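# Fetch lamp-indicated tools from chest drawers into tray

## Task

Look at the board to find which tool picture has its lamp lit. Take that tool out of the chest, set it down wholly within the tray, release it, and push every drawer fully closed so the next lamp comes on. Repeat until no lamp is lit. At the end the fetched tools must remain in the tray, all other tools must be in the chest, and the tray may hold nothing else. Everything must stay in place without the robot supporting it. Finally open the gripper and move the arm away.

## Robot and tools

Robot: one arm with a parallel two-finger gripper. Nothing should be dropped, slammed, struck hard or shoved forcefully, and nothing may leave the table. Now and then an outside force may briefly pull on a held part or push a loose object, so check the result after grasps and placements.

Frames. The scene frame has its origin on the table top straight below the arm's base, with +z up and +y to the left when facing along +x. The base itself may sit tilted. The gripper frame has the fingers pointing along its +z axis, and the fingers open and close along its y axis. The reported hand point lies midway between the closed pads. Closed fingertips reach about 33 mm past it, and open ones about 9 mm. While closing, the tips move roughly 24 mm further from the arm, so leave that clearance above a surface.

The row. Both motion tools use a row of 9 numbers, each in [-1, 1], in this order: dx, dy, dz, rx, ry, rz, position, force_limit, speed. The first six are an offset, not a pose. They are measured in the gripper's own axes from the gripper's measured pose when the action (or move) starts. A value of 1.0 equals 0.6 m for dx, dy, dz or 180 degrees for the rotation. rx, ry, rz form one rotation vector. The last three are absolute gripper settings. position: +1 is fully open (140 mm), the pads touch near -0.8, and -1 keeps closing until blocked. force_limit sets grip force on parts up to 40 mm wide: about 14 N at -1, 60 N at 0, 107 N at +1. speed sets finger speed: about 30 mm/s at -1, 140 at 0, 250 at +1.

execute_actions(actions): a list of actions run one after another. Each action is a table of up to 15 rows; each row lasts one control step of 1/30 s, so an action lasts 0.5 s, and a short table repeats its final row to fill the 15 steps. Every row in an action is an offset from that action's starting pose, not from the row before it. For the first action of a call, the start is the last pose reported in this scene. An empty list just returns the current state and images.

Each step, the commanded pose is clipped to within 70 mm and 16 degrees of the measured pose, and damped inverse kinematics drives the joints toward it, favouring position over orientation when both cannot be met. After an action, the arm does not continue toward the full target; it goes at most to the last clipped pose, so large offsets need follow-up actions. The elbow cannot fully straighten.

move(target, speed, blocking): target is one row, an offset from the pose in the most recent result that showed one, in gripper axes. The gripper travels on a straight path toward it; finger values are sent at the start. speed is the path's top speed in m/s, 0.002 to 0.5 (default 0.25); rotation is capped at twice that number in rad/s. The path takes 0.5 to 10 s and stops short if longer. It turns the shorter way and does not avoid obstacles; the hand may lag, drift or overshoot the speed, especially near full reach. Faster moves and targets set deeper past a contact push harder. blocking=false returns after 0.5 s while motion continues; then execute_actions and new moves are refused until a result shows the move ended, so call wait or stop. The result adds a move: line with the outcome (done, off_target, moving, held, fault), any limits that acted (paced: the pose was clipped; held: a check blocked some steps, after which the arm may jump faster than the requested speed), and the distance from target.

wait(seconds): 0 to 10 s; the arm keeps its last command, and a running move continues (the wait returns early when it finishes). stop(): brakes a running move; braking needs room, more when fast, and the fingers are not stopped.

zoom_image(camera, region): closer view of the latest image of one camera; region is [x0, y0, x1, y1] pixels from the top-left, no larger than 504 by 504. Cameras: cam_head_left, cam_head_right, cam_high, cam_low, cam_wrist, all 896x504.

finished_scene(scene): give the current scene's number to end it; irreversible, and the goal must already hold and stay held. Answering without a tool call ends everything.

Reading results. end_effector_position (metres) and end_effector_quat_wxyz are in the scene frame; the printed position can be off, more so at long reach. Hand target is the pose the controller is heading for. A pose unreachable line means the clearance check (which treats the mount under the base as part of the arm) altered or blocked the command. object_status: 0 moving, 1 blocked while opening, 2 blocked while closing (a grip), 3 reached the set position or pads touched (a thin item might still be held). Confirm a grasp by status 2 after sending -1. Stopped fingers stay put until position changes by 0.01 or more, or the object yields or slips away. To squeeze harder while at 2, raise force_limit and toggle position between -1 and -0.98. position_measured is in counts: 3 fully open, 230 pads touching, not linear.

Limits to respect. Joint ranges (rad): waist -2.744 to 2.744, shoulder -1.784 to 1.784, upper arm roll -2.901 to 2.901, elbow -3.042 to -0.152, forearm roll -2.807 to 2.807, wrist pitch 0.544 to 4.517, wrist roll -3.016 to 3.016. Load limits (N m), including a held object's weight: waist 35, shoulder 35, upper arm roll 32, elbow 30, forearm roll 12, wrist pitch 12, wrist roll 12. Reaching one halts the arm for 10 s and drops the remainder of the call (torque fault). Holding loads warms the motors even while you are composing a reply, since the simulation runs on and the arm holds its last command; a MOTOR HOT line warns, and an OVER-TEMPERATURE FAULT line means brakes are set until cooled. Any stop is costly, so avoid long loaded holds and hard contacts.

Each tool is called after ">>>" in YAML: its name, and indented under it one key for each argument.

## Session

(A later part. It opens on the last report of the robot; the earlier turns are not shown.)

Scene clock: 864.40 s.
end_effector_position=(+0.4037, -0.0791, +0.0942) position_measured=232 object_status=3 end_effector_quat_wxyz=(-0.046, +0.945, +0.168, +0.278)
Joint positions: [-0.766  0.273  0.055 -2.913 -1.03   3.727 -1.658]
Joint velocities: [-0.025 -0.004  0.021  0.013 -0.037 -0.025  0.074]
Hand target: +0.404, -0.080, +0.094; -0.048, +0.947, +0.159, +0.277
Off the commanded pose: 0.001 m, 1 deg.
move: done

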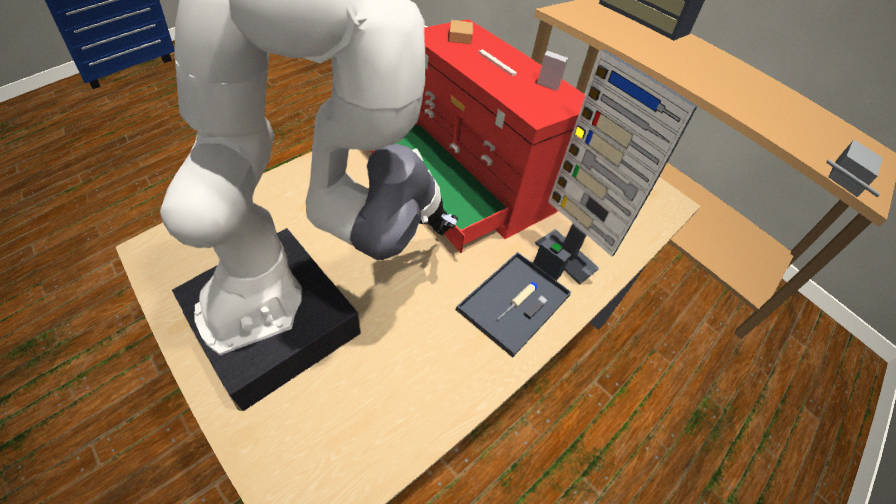

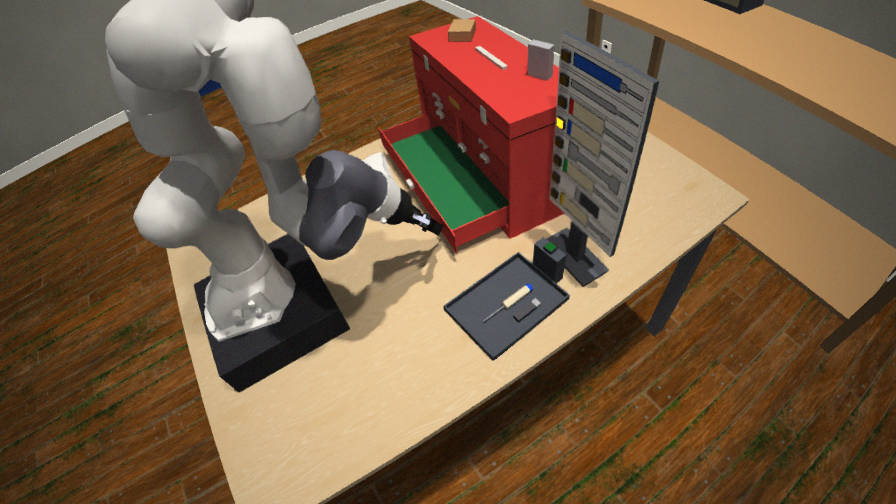

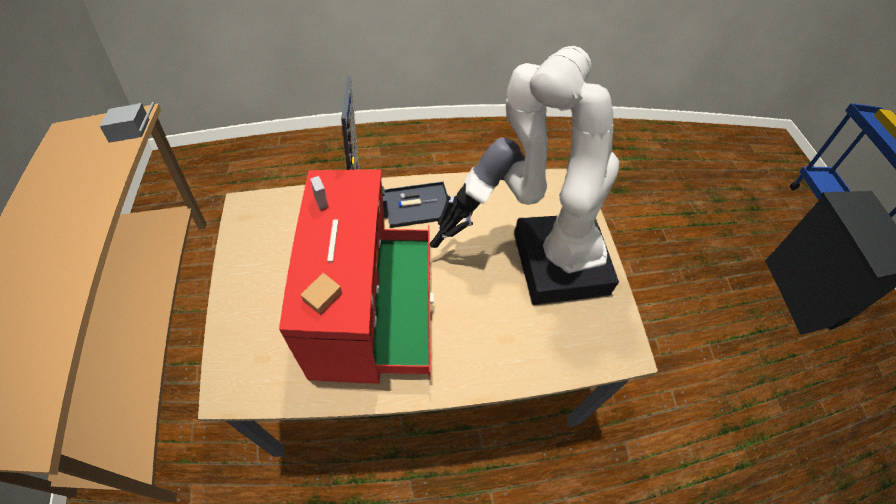

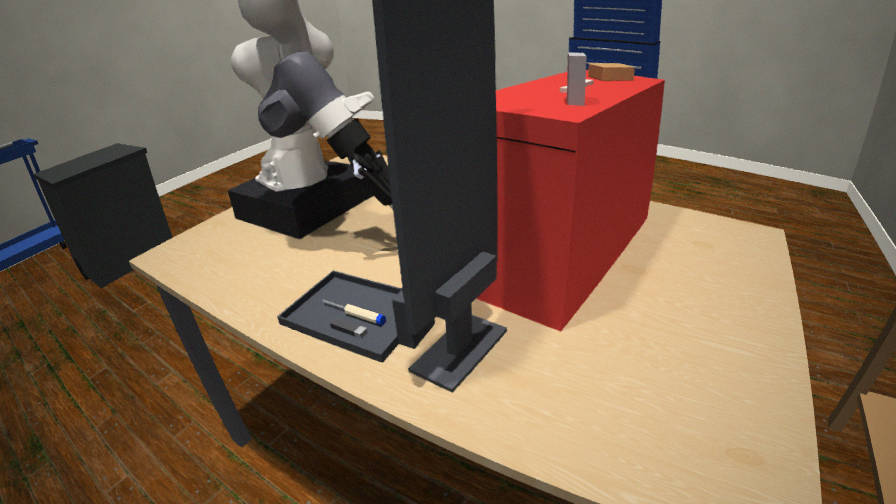

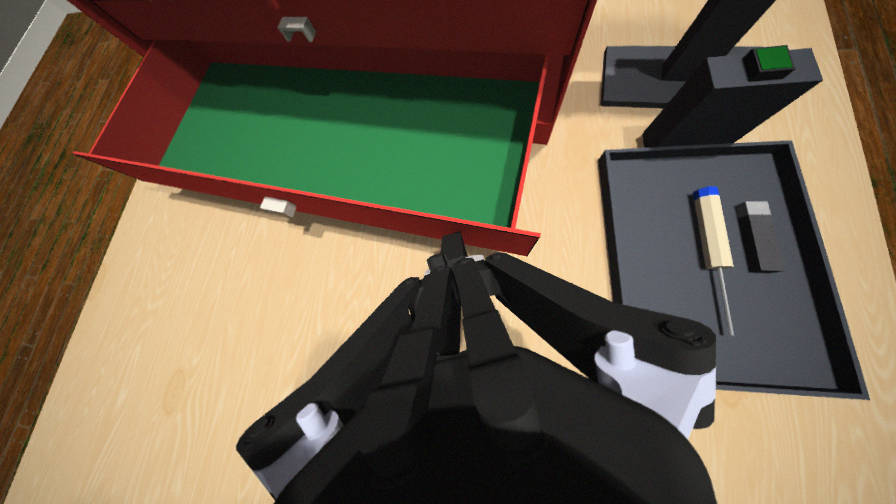

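>>> move:
  target: [0.1788,0.114,0.1158,0,0,0,-0.82,0,0]
  speed: 0.08

Scene clock: 869.43 s.
end_effector_position=(+0.5454, -0.0955, +0.0923) position_measured=232 object_status=3 end_effector_quat_wxyz=(-0.047, +0.942, +0.175, +0.281)
Joint positions: [-0.965  0.498  0.435 -2.461 -1.221  3.443 -1.335]
Joint velocities: [-0.169  0.039  0.16   0.02  -0.072 -0.088  0.059]
Hand target: +0.547, -0.096, +0.092; -0.048, +0.944, +0.168, +0.280
Off the commanded pose: 0.005 m, 1 deg.
move: off_target

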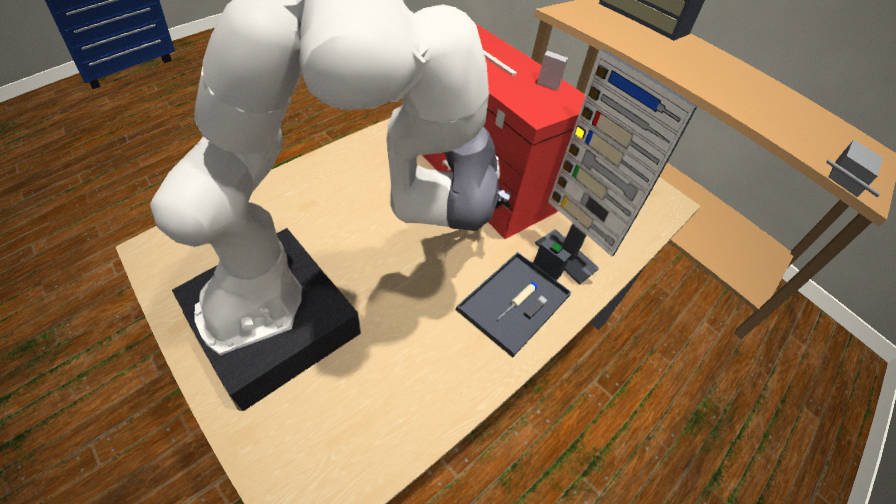

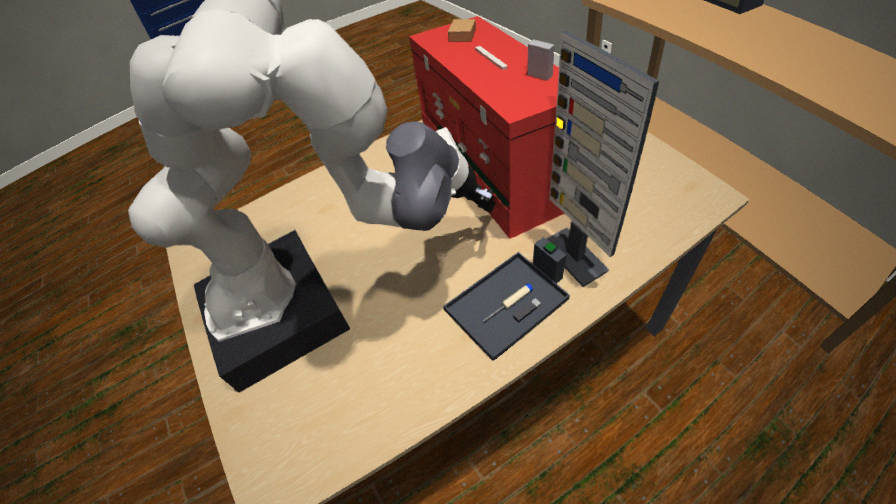

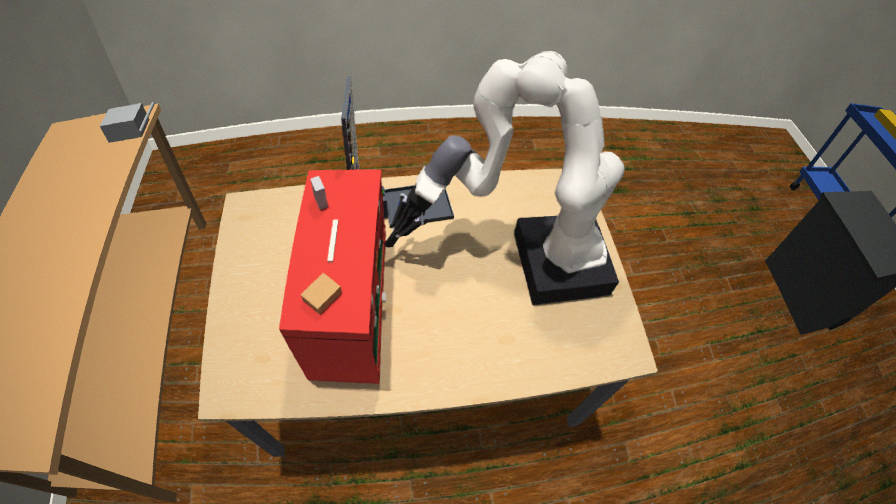

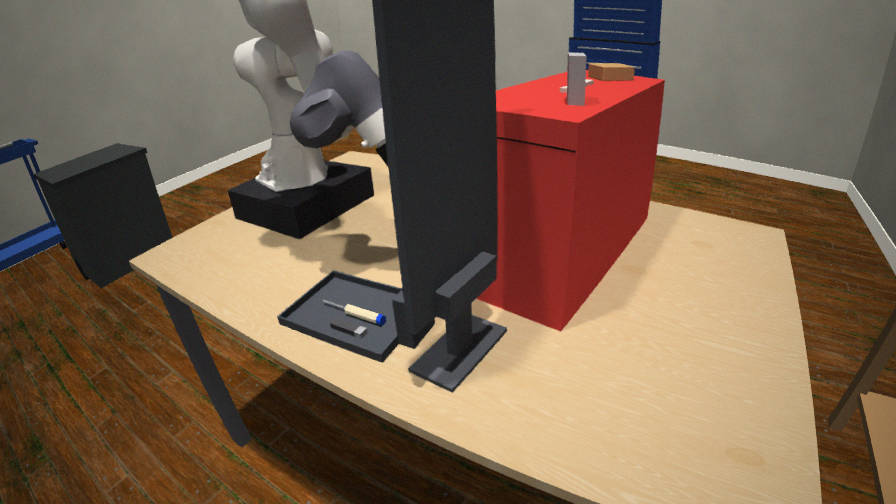

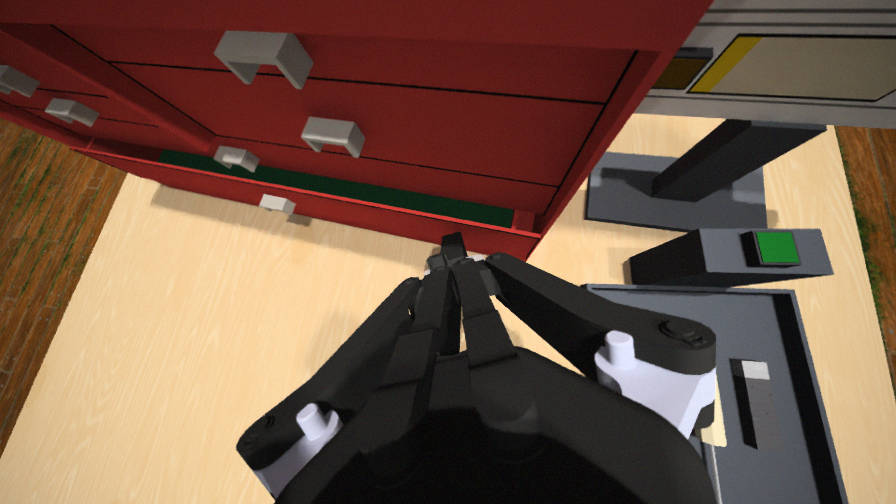

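>>> move:
  target: [0.027,0.0177,0.0175,0,0,0,-0.82,0,0]
  speed: 0.02

Scene clock: 872.87 s.
end_effector_position=(+0.5644, -0.0975, +0.0920) position_measured=232 object_status=3 end_effector_quat_wxyz=(-0.049, +0.943, +0.173, +0.281)
Joint positions: [-1.061  0.562  0.554 -2.399 -1.259  3.36  -1.314]
Joint velocities: [-0.041  0.012  0.042  0.006 -0.016 -0.03   0.001]
Hand target: +0.567, -0.098, +0.093; -0.047, +0.942, +0.175, +0.282
Off the commanded pose: 0.003 m, 0 deg.
move: done

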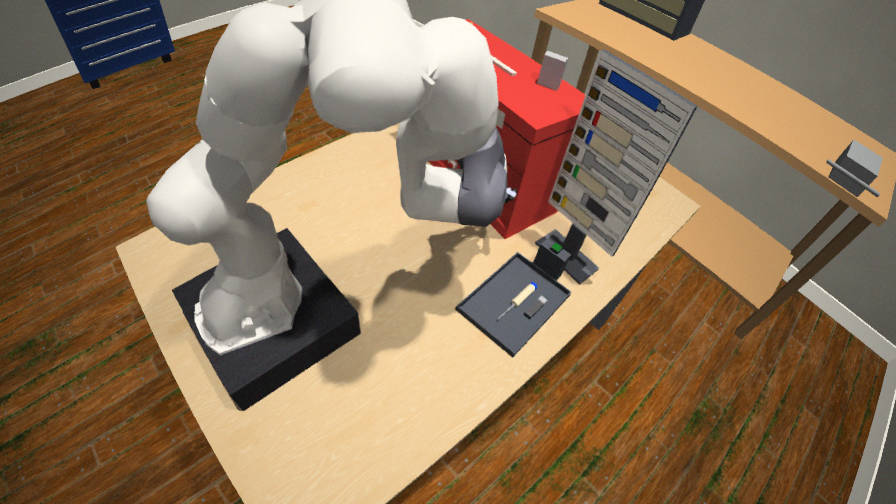

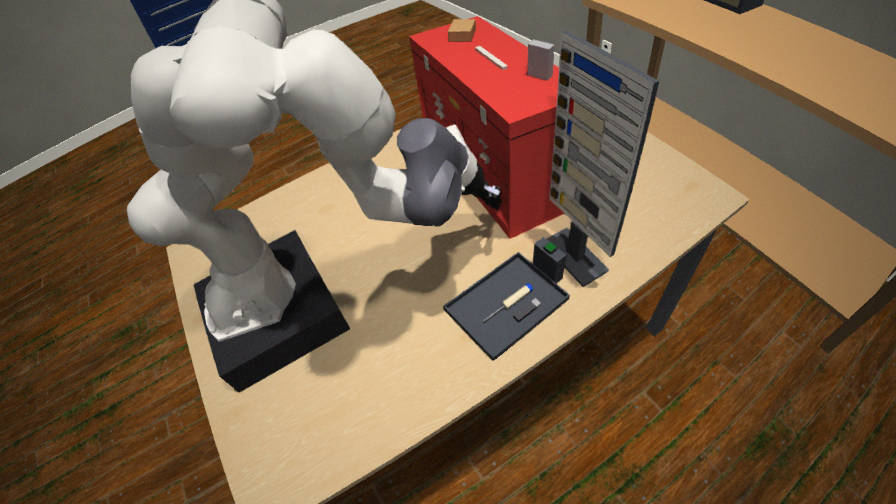

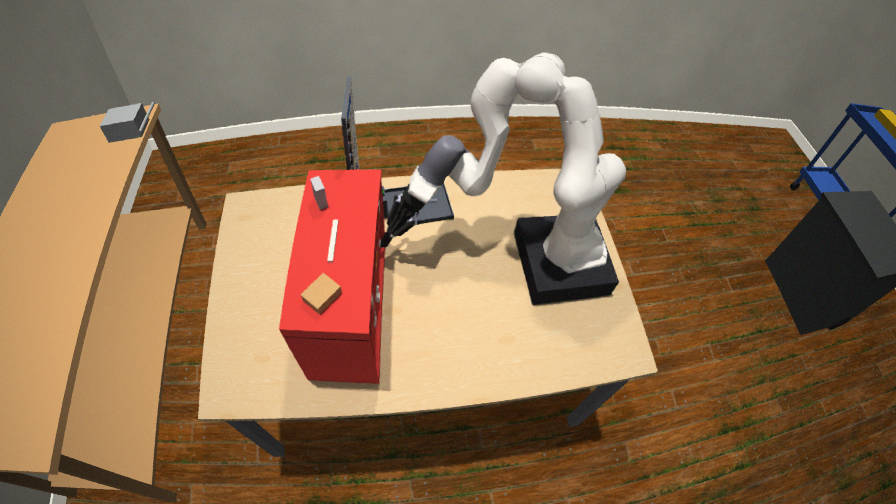

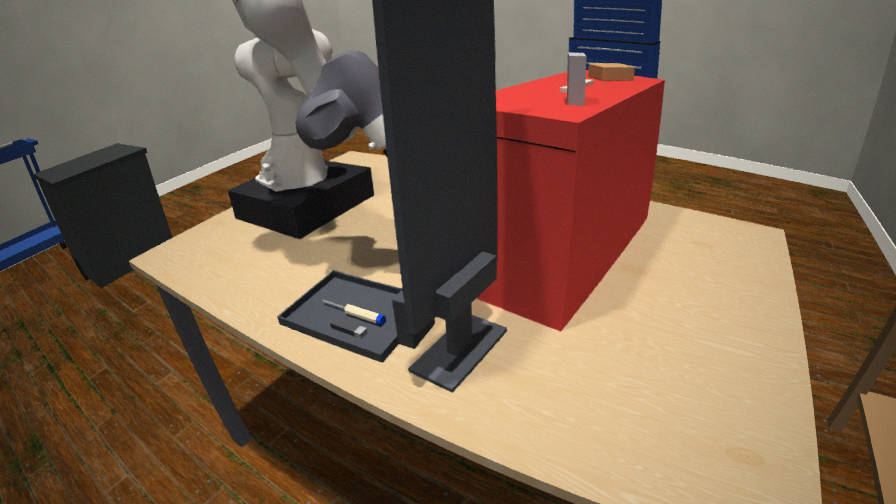

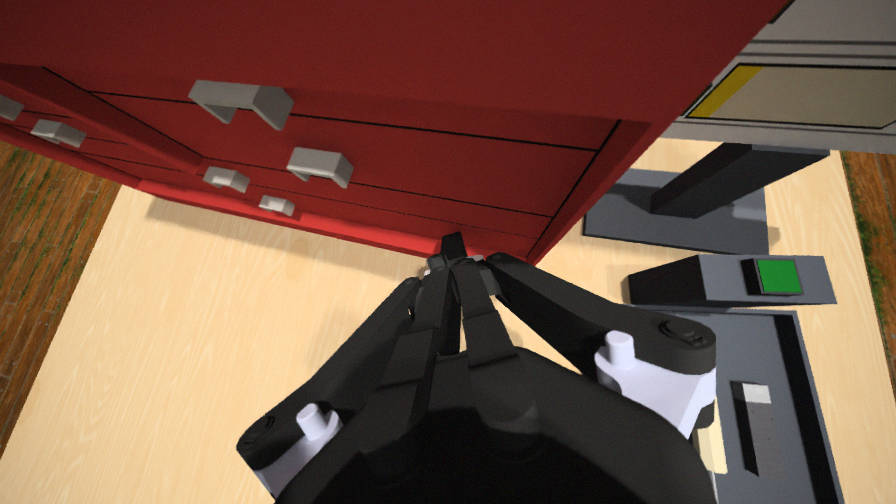

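>>> move:
  target: [0.006,0.004,0.004,0,0,0,-0.82,0,0]
  speed: 0.015

>>> move:
  target: [-0.0771,-0.0803,-0.1497,0,0,0,-0.82,0,0]
  speed: 0.12

Scene clock: 875.83 s.
end_effector_position=(+0.5654, -0.0976, +0.0913) position_measured=232 object_status=3 end_effector_quat_wxyz=(-0.050, +0.943, +0.173, +0.280)
Joint positions: [-1.08   0.573  0.574 -2.393 -1.265  3.346 -1.314]
Joint velocities: [-0.014  0.006  0.014  0.002 -0.008 -0.01   0.002]
Hand target: +0.569, -0.098, +0.092; -0.049, +0.943, +0.173, +0.281
Off the commanded pose: 0.004 m, 0 deg.
move: off_target

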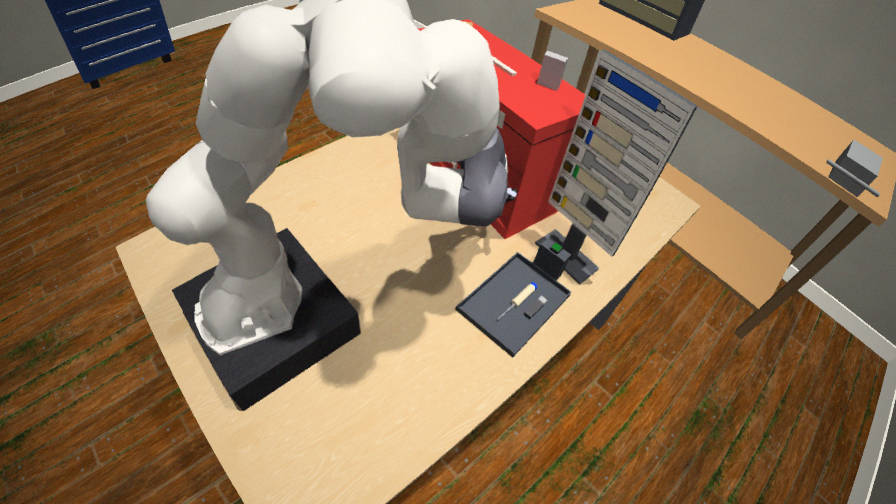

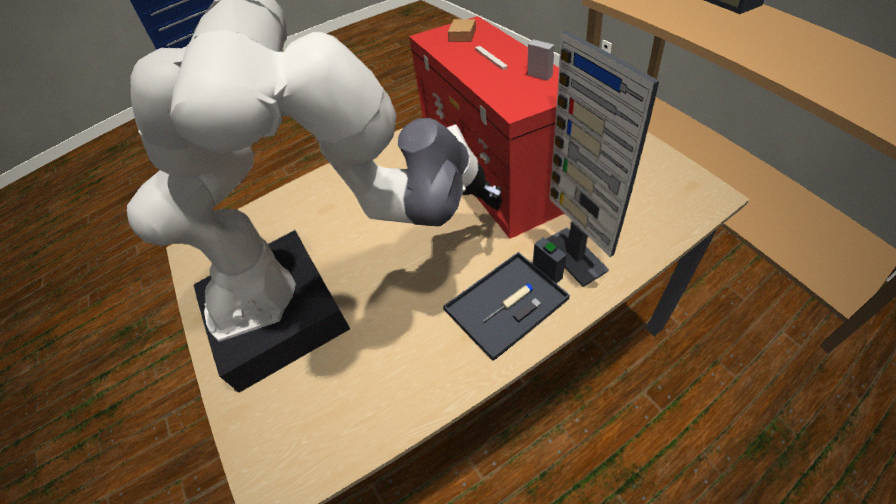

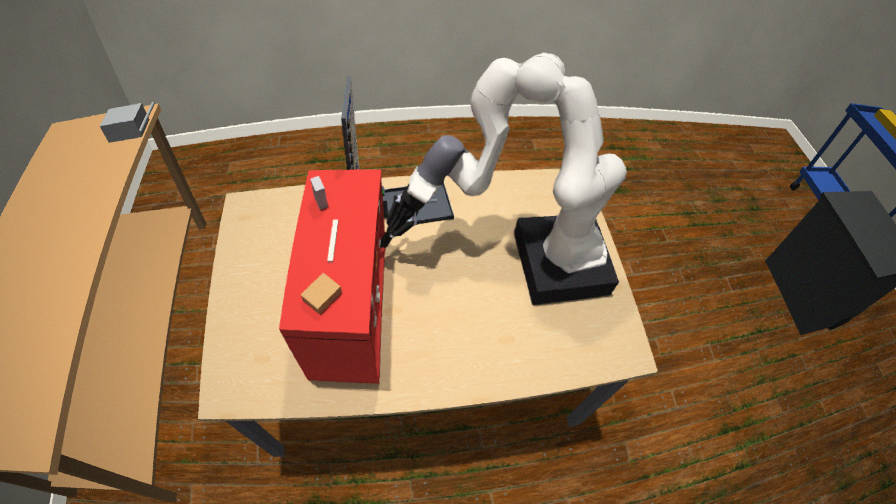

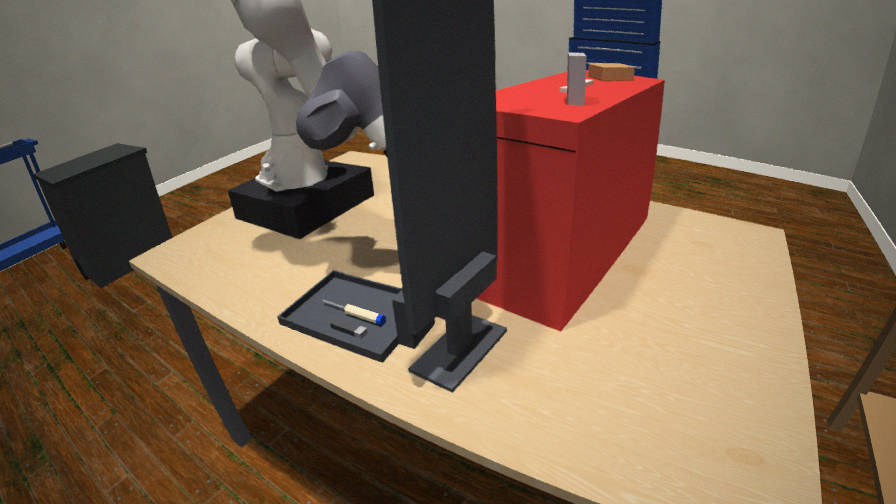

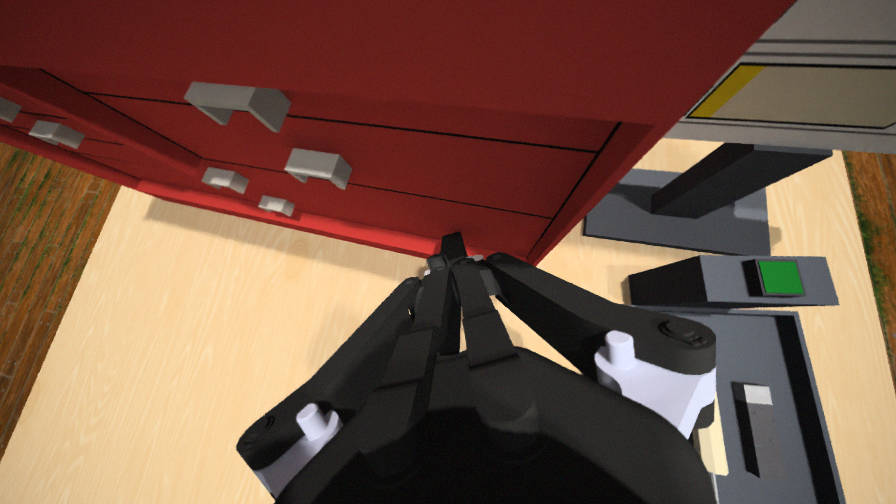

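Scene clock: 877.43 s.
end_effector_position=(+0.4680, -0.0823, +0.1441) position_measured=232 object_status=3 end_effector_quat_wxyz=(-0.042, +0.939, +0.185, +0.287)
Joint positions: [-1.344  0.253  0.697 -2.686 -1.463  3.498 -1.176]
Joint velocities: [-0.022  0.015  0.021  0.037 -0.118 -0.004  0.13 ]
Hand target: +0.468, -0.082, +0.144; -0.048, +0.942, +0.172, +0.286
Off the commanded pose: 0.004 m, 2 deg.
move: off_target

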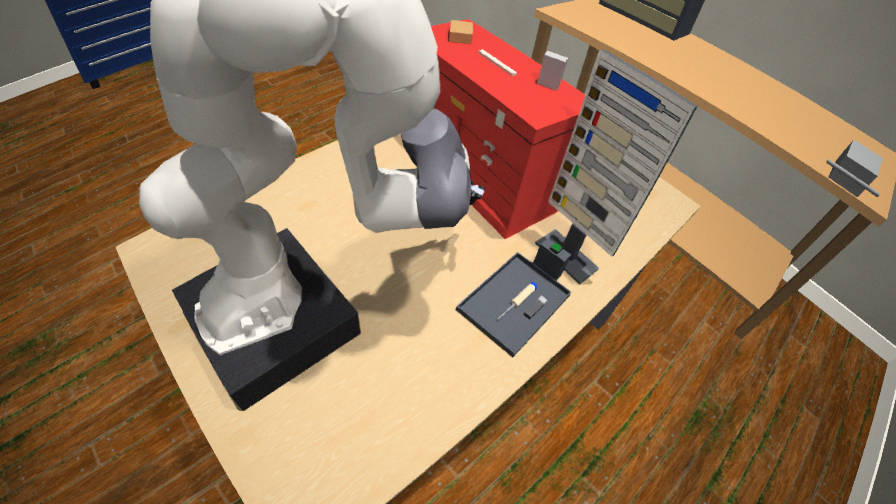

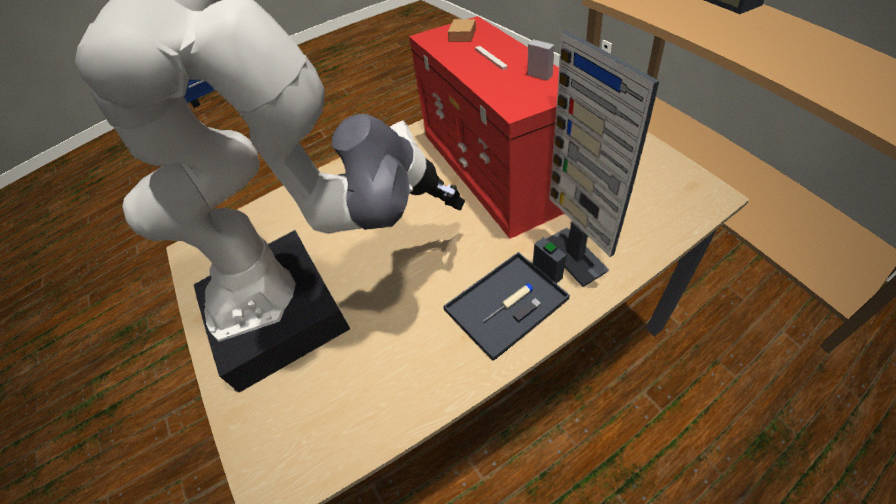

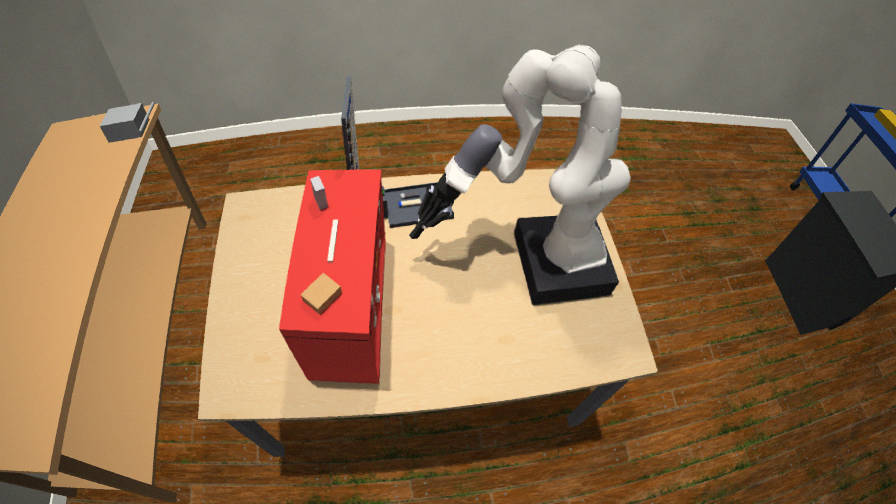

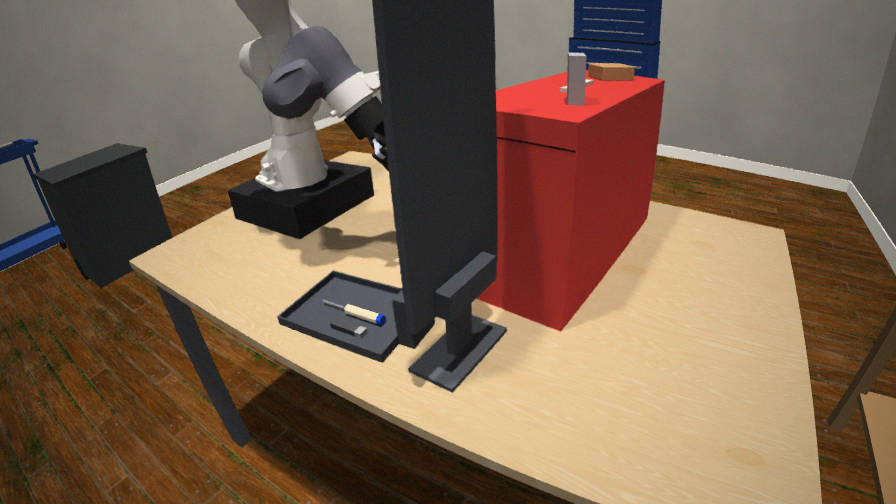

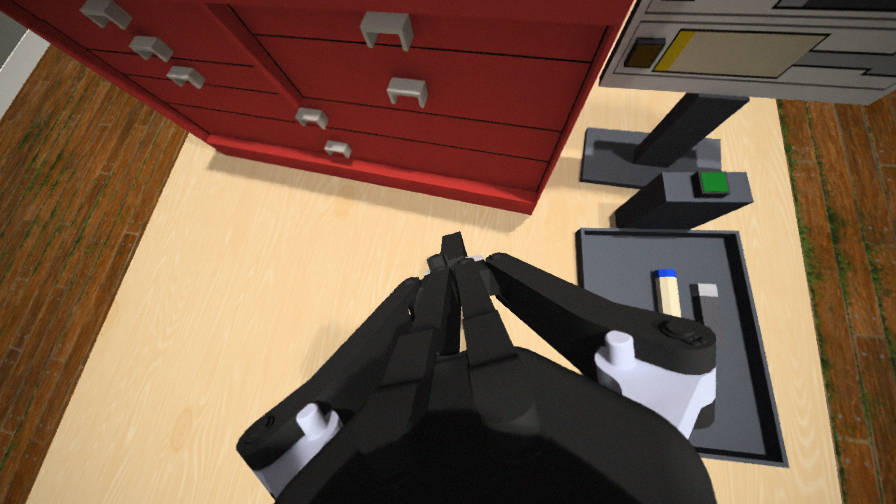

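>>> wait:
  seconds: 2

>>> zoom_image:
  camera: "cam_head_left"
  region: [440, 40, 720, 360]

Scene clock: 880.73 s.
end_effector_position=(+0.4675, -0.0815, +0.1440) position_measured=232 object_status=3 end_effector_quat_wxyz=(-0.047, +0.941, +0.173, +0.286)
Joint positions: [-1.346  0.254  0.699 -2.683 -1.476  3.497 -1.137]
Joint velocities: [ 0.002  0.002 -0.002  0.001 -0.    -0.001 -0.   ]
Hand target: +0.468, -0.082, +0.144; -0.048, +0.942, +0.172, +0.286
Off the commanded pose: 0.004 m, 1 deg.
wait: 2.00 s; at rest from the start

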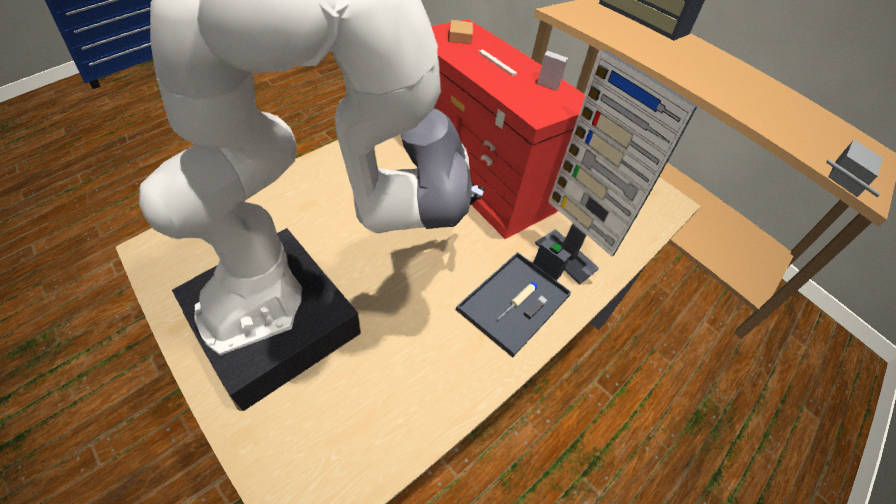

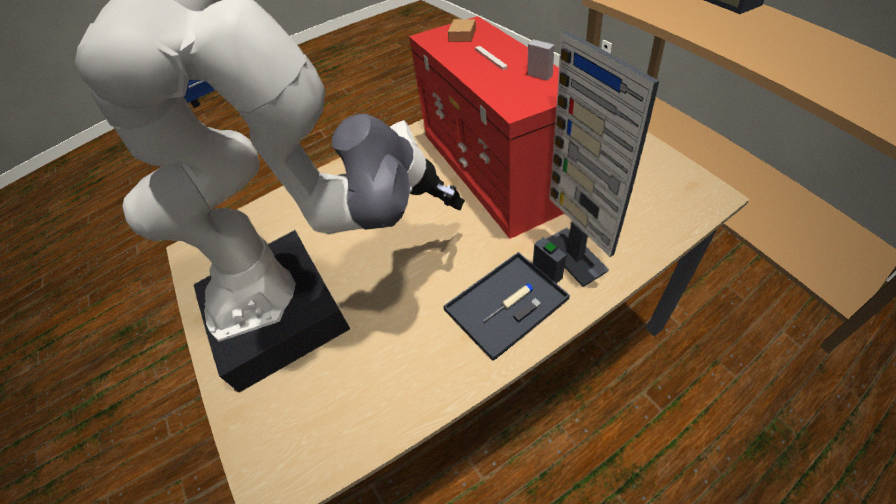

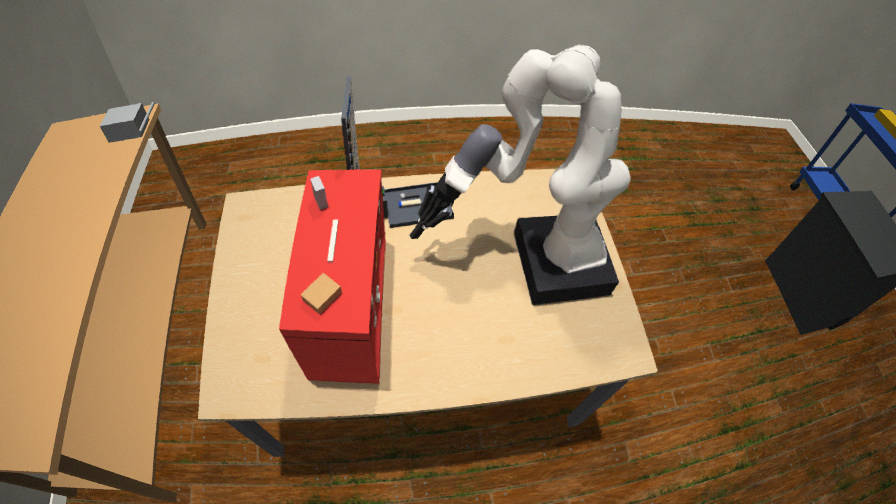

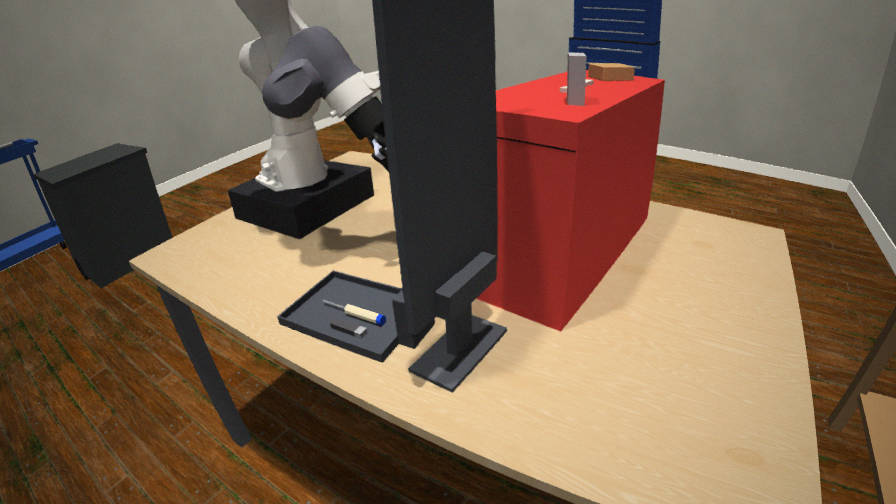

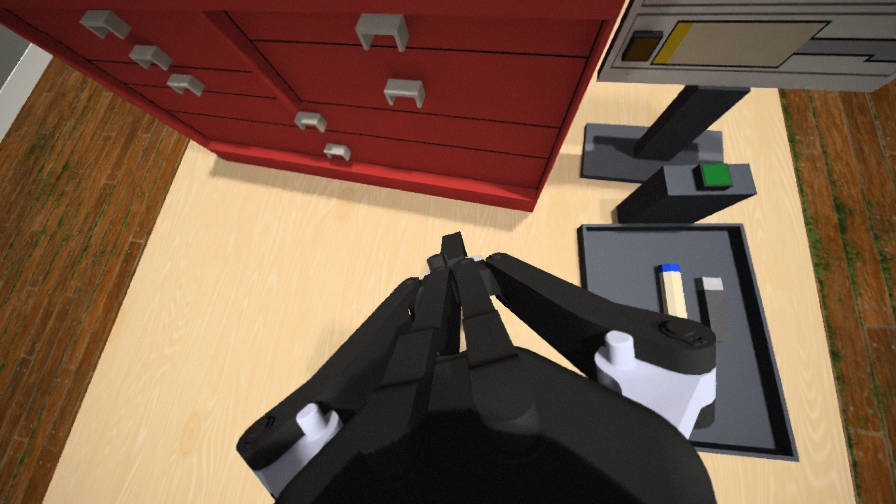

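Region (440, 40, 720, 360) of cam_head_left's 896x504 image, scaled by 1.575, with more detail than that image has; it fills the left 441 columns of this view, and the rest is white.

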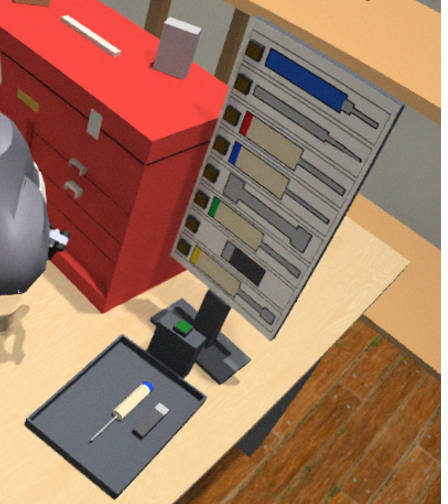

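>>> move:
  target: [0,0,-0.13,0,0,0,-0.82,0,0]
  speed: 0.12

Scene clock: 885.30 s.
end_effector_position=(+0.4262, -0.0948, +0.2097) position_measured=232 object_status=3 end_effector_quat_wxyz=(-0.046, +0.940, +0.180, +0.286)
Joint positions: [-1.428 -0.016  0.694 -2.623 -1.961  3.732 -0.613]
Joint velocities: [-0.001  0.003  0.003  0.009 -0.022  0.001  0.062]
Hand target: +0.426, -0.093, +0.210; -0.050, +0.941, +0.174, +0.285
Off the commanded pose: 0.002 m, 1 deg.
move: done

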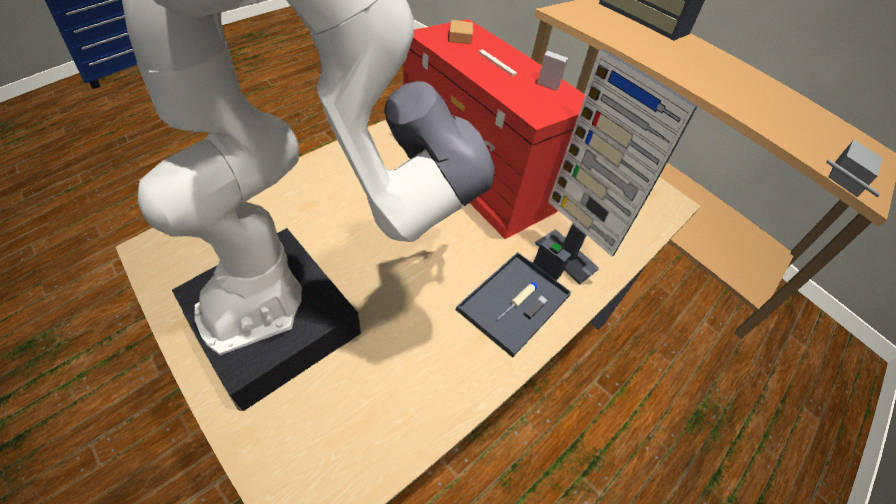

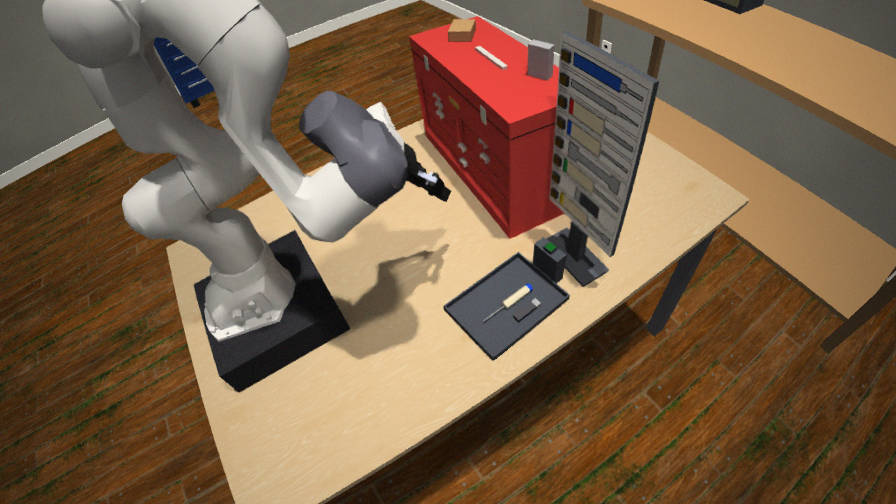

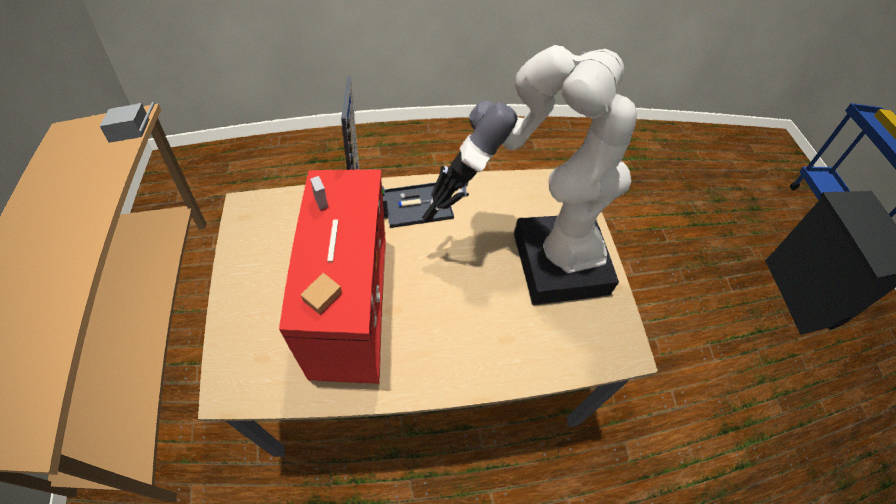

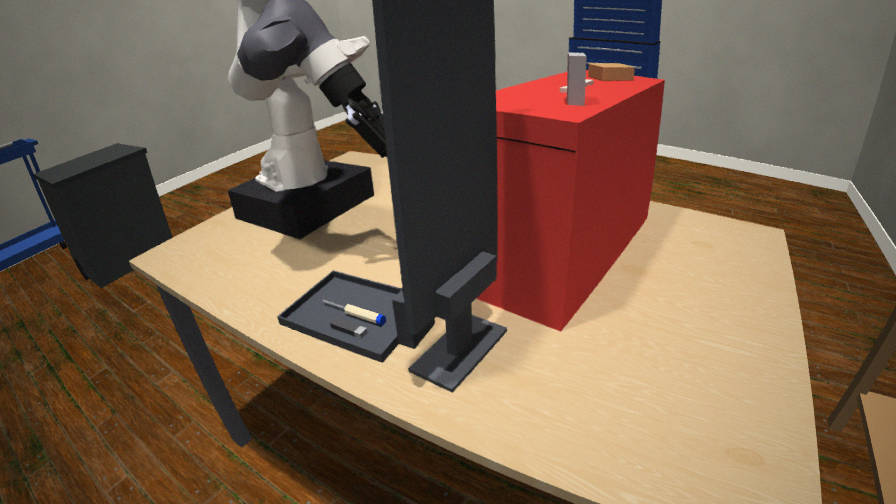

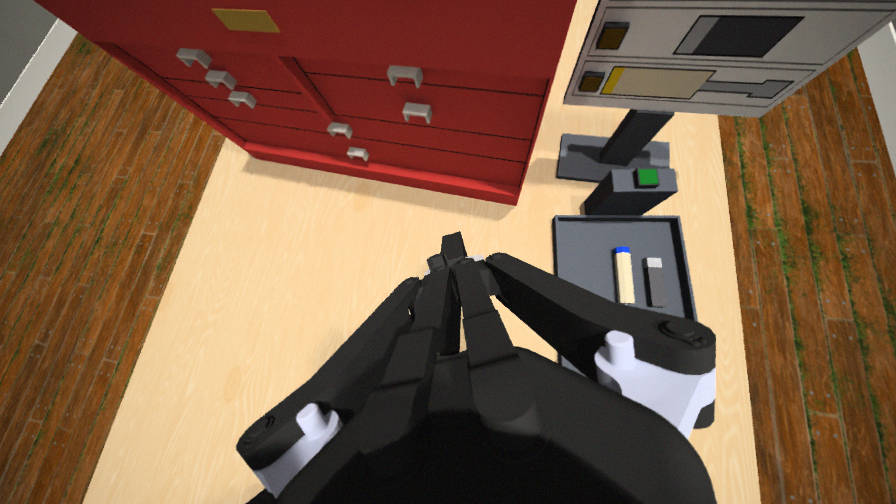

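No lamp is lit, all drawers are shut, both tools lie fully inside the tray, and the arm is clear.

>>> finished_scene:
  scene: 2

The scene is finished: the task was done.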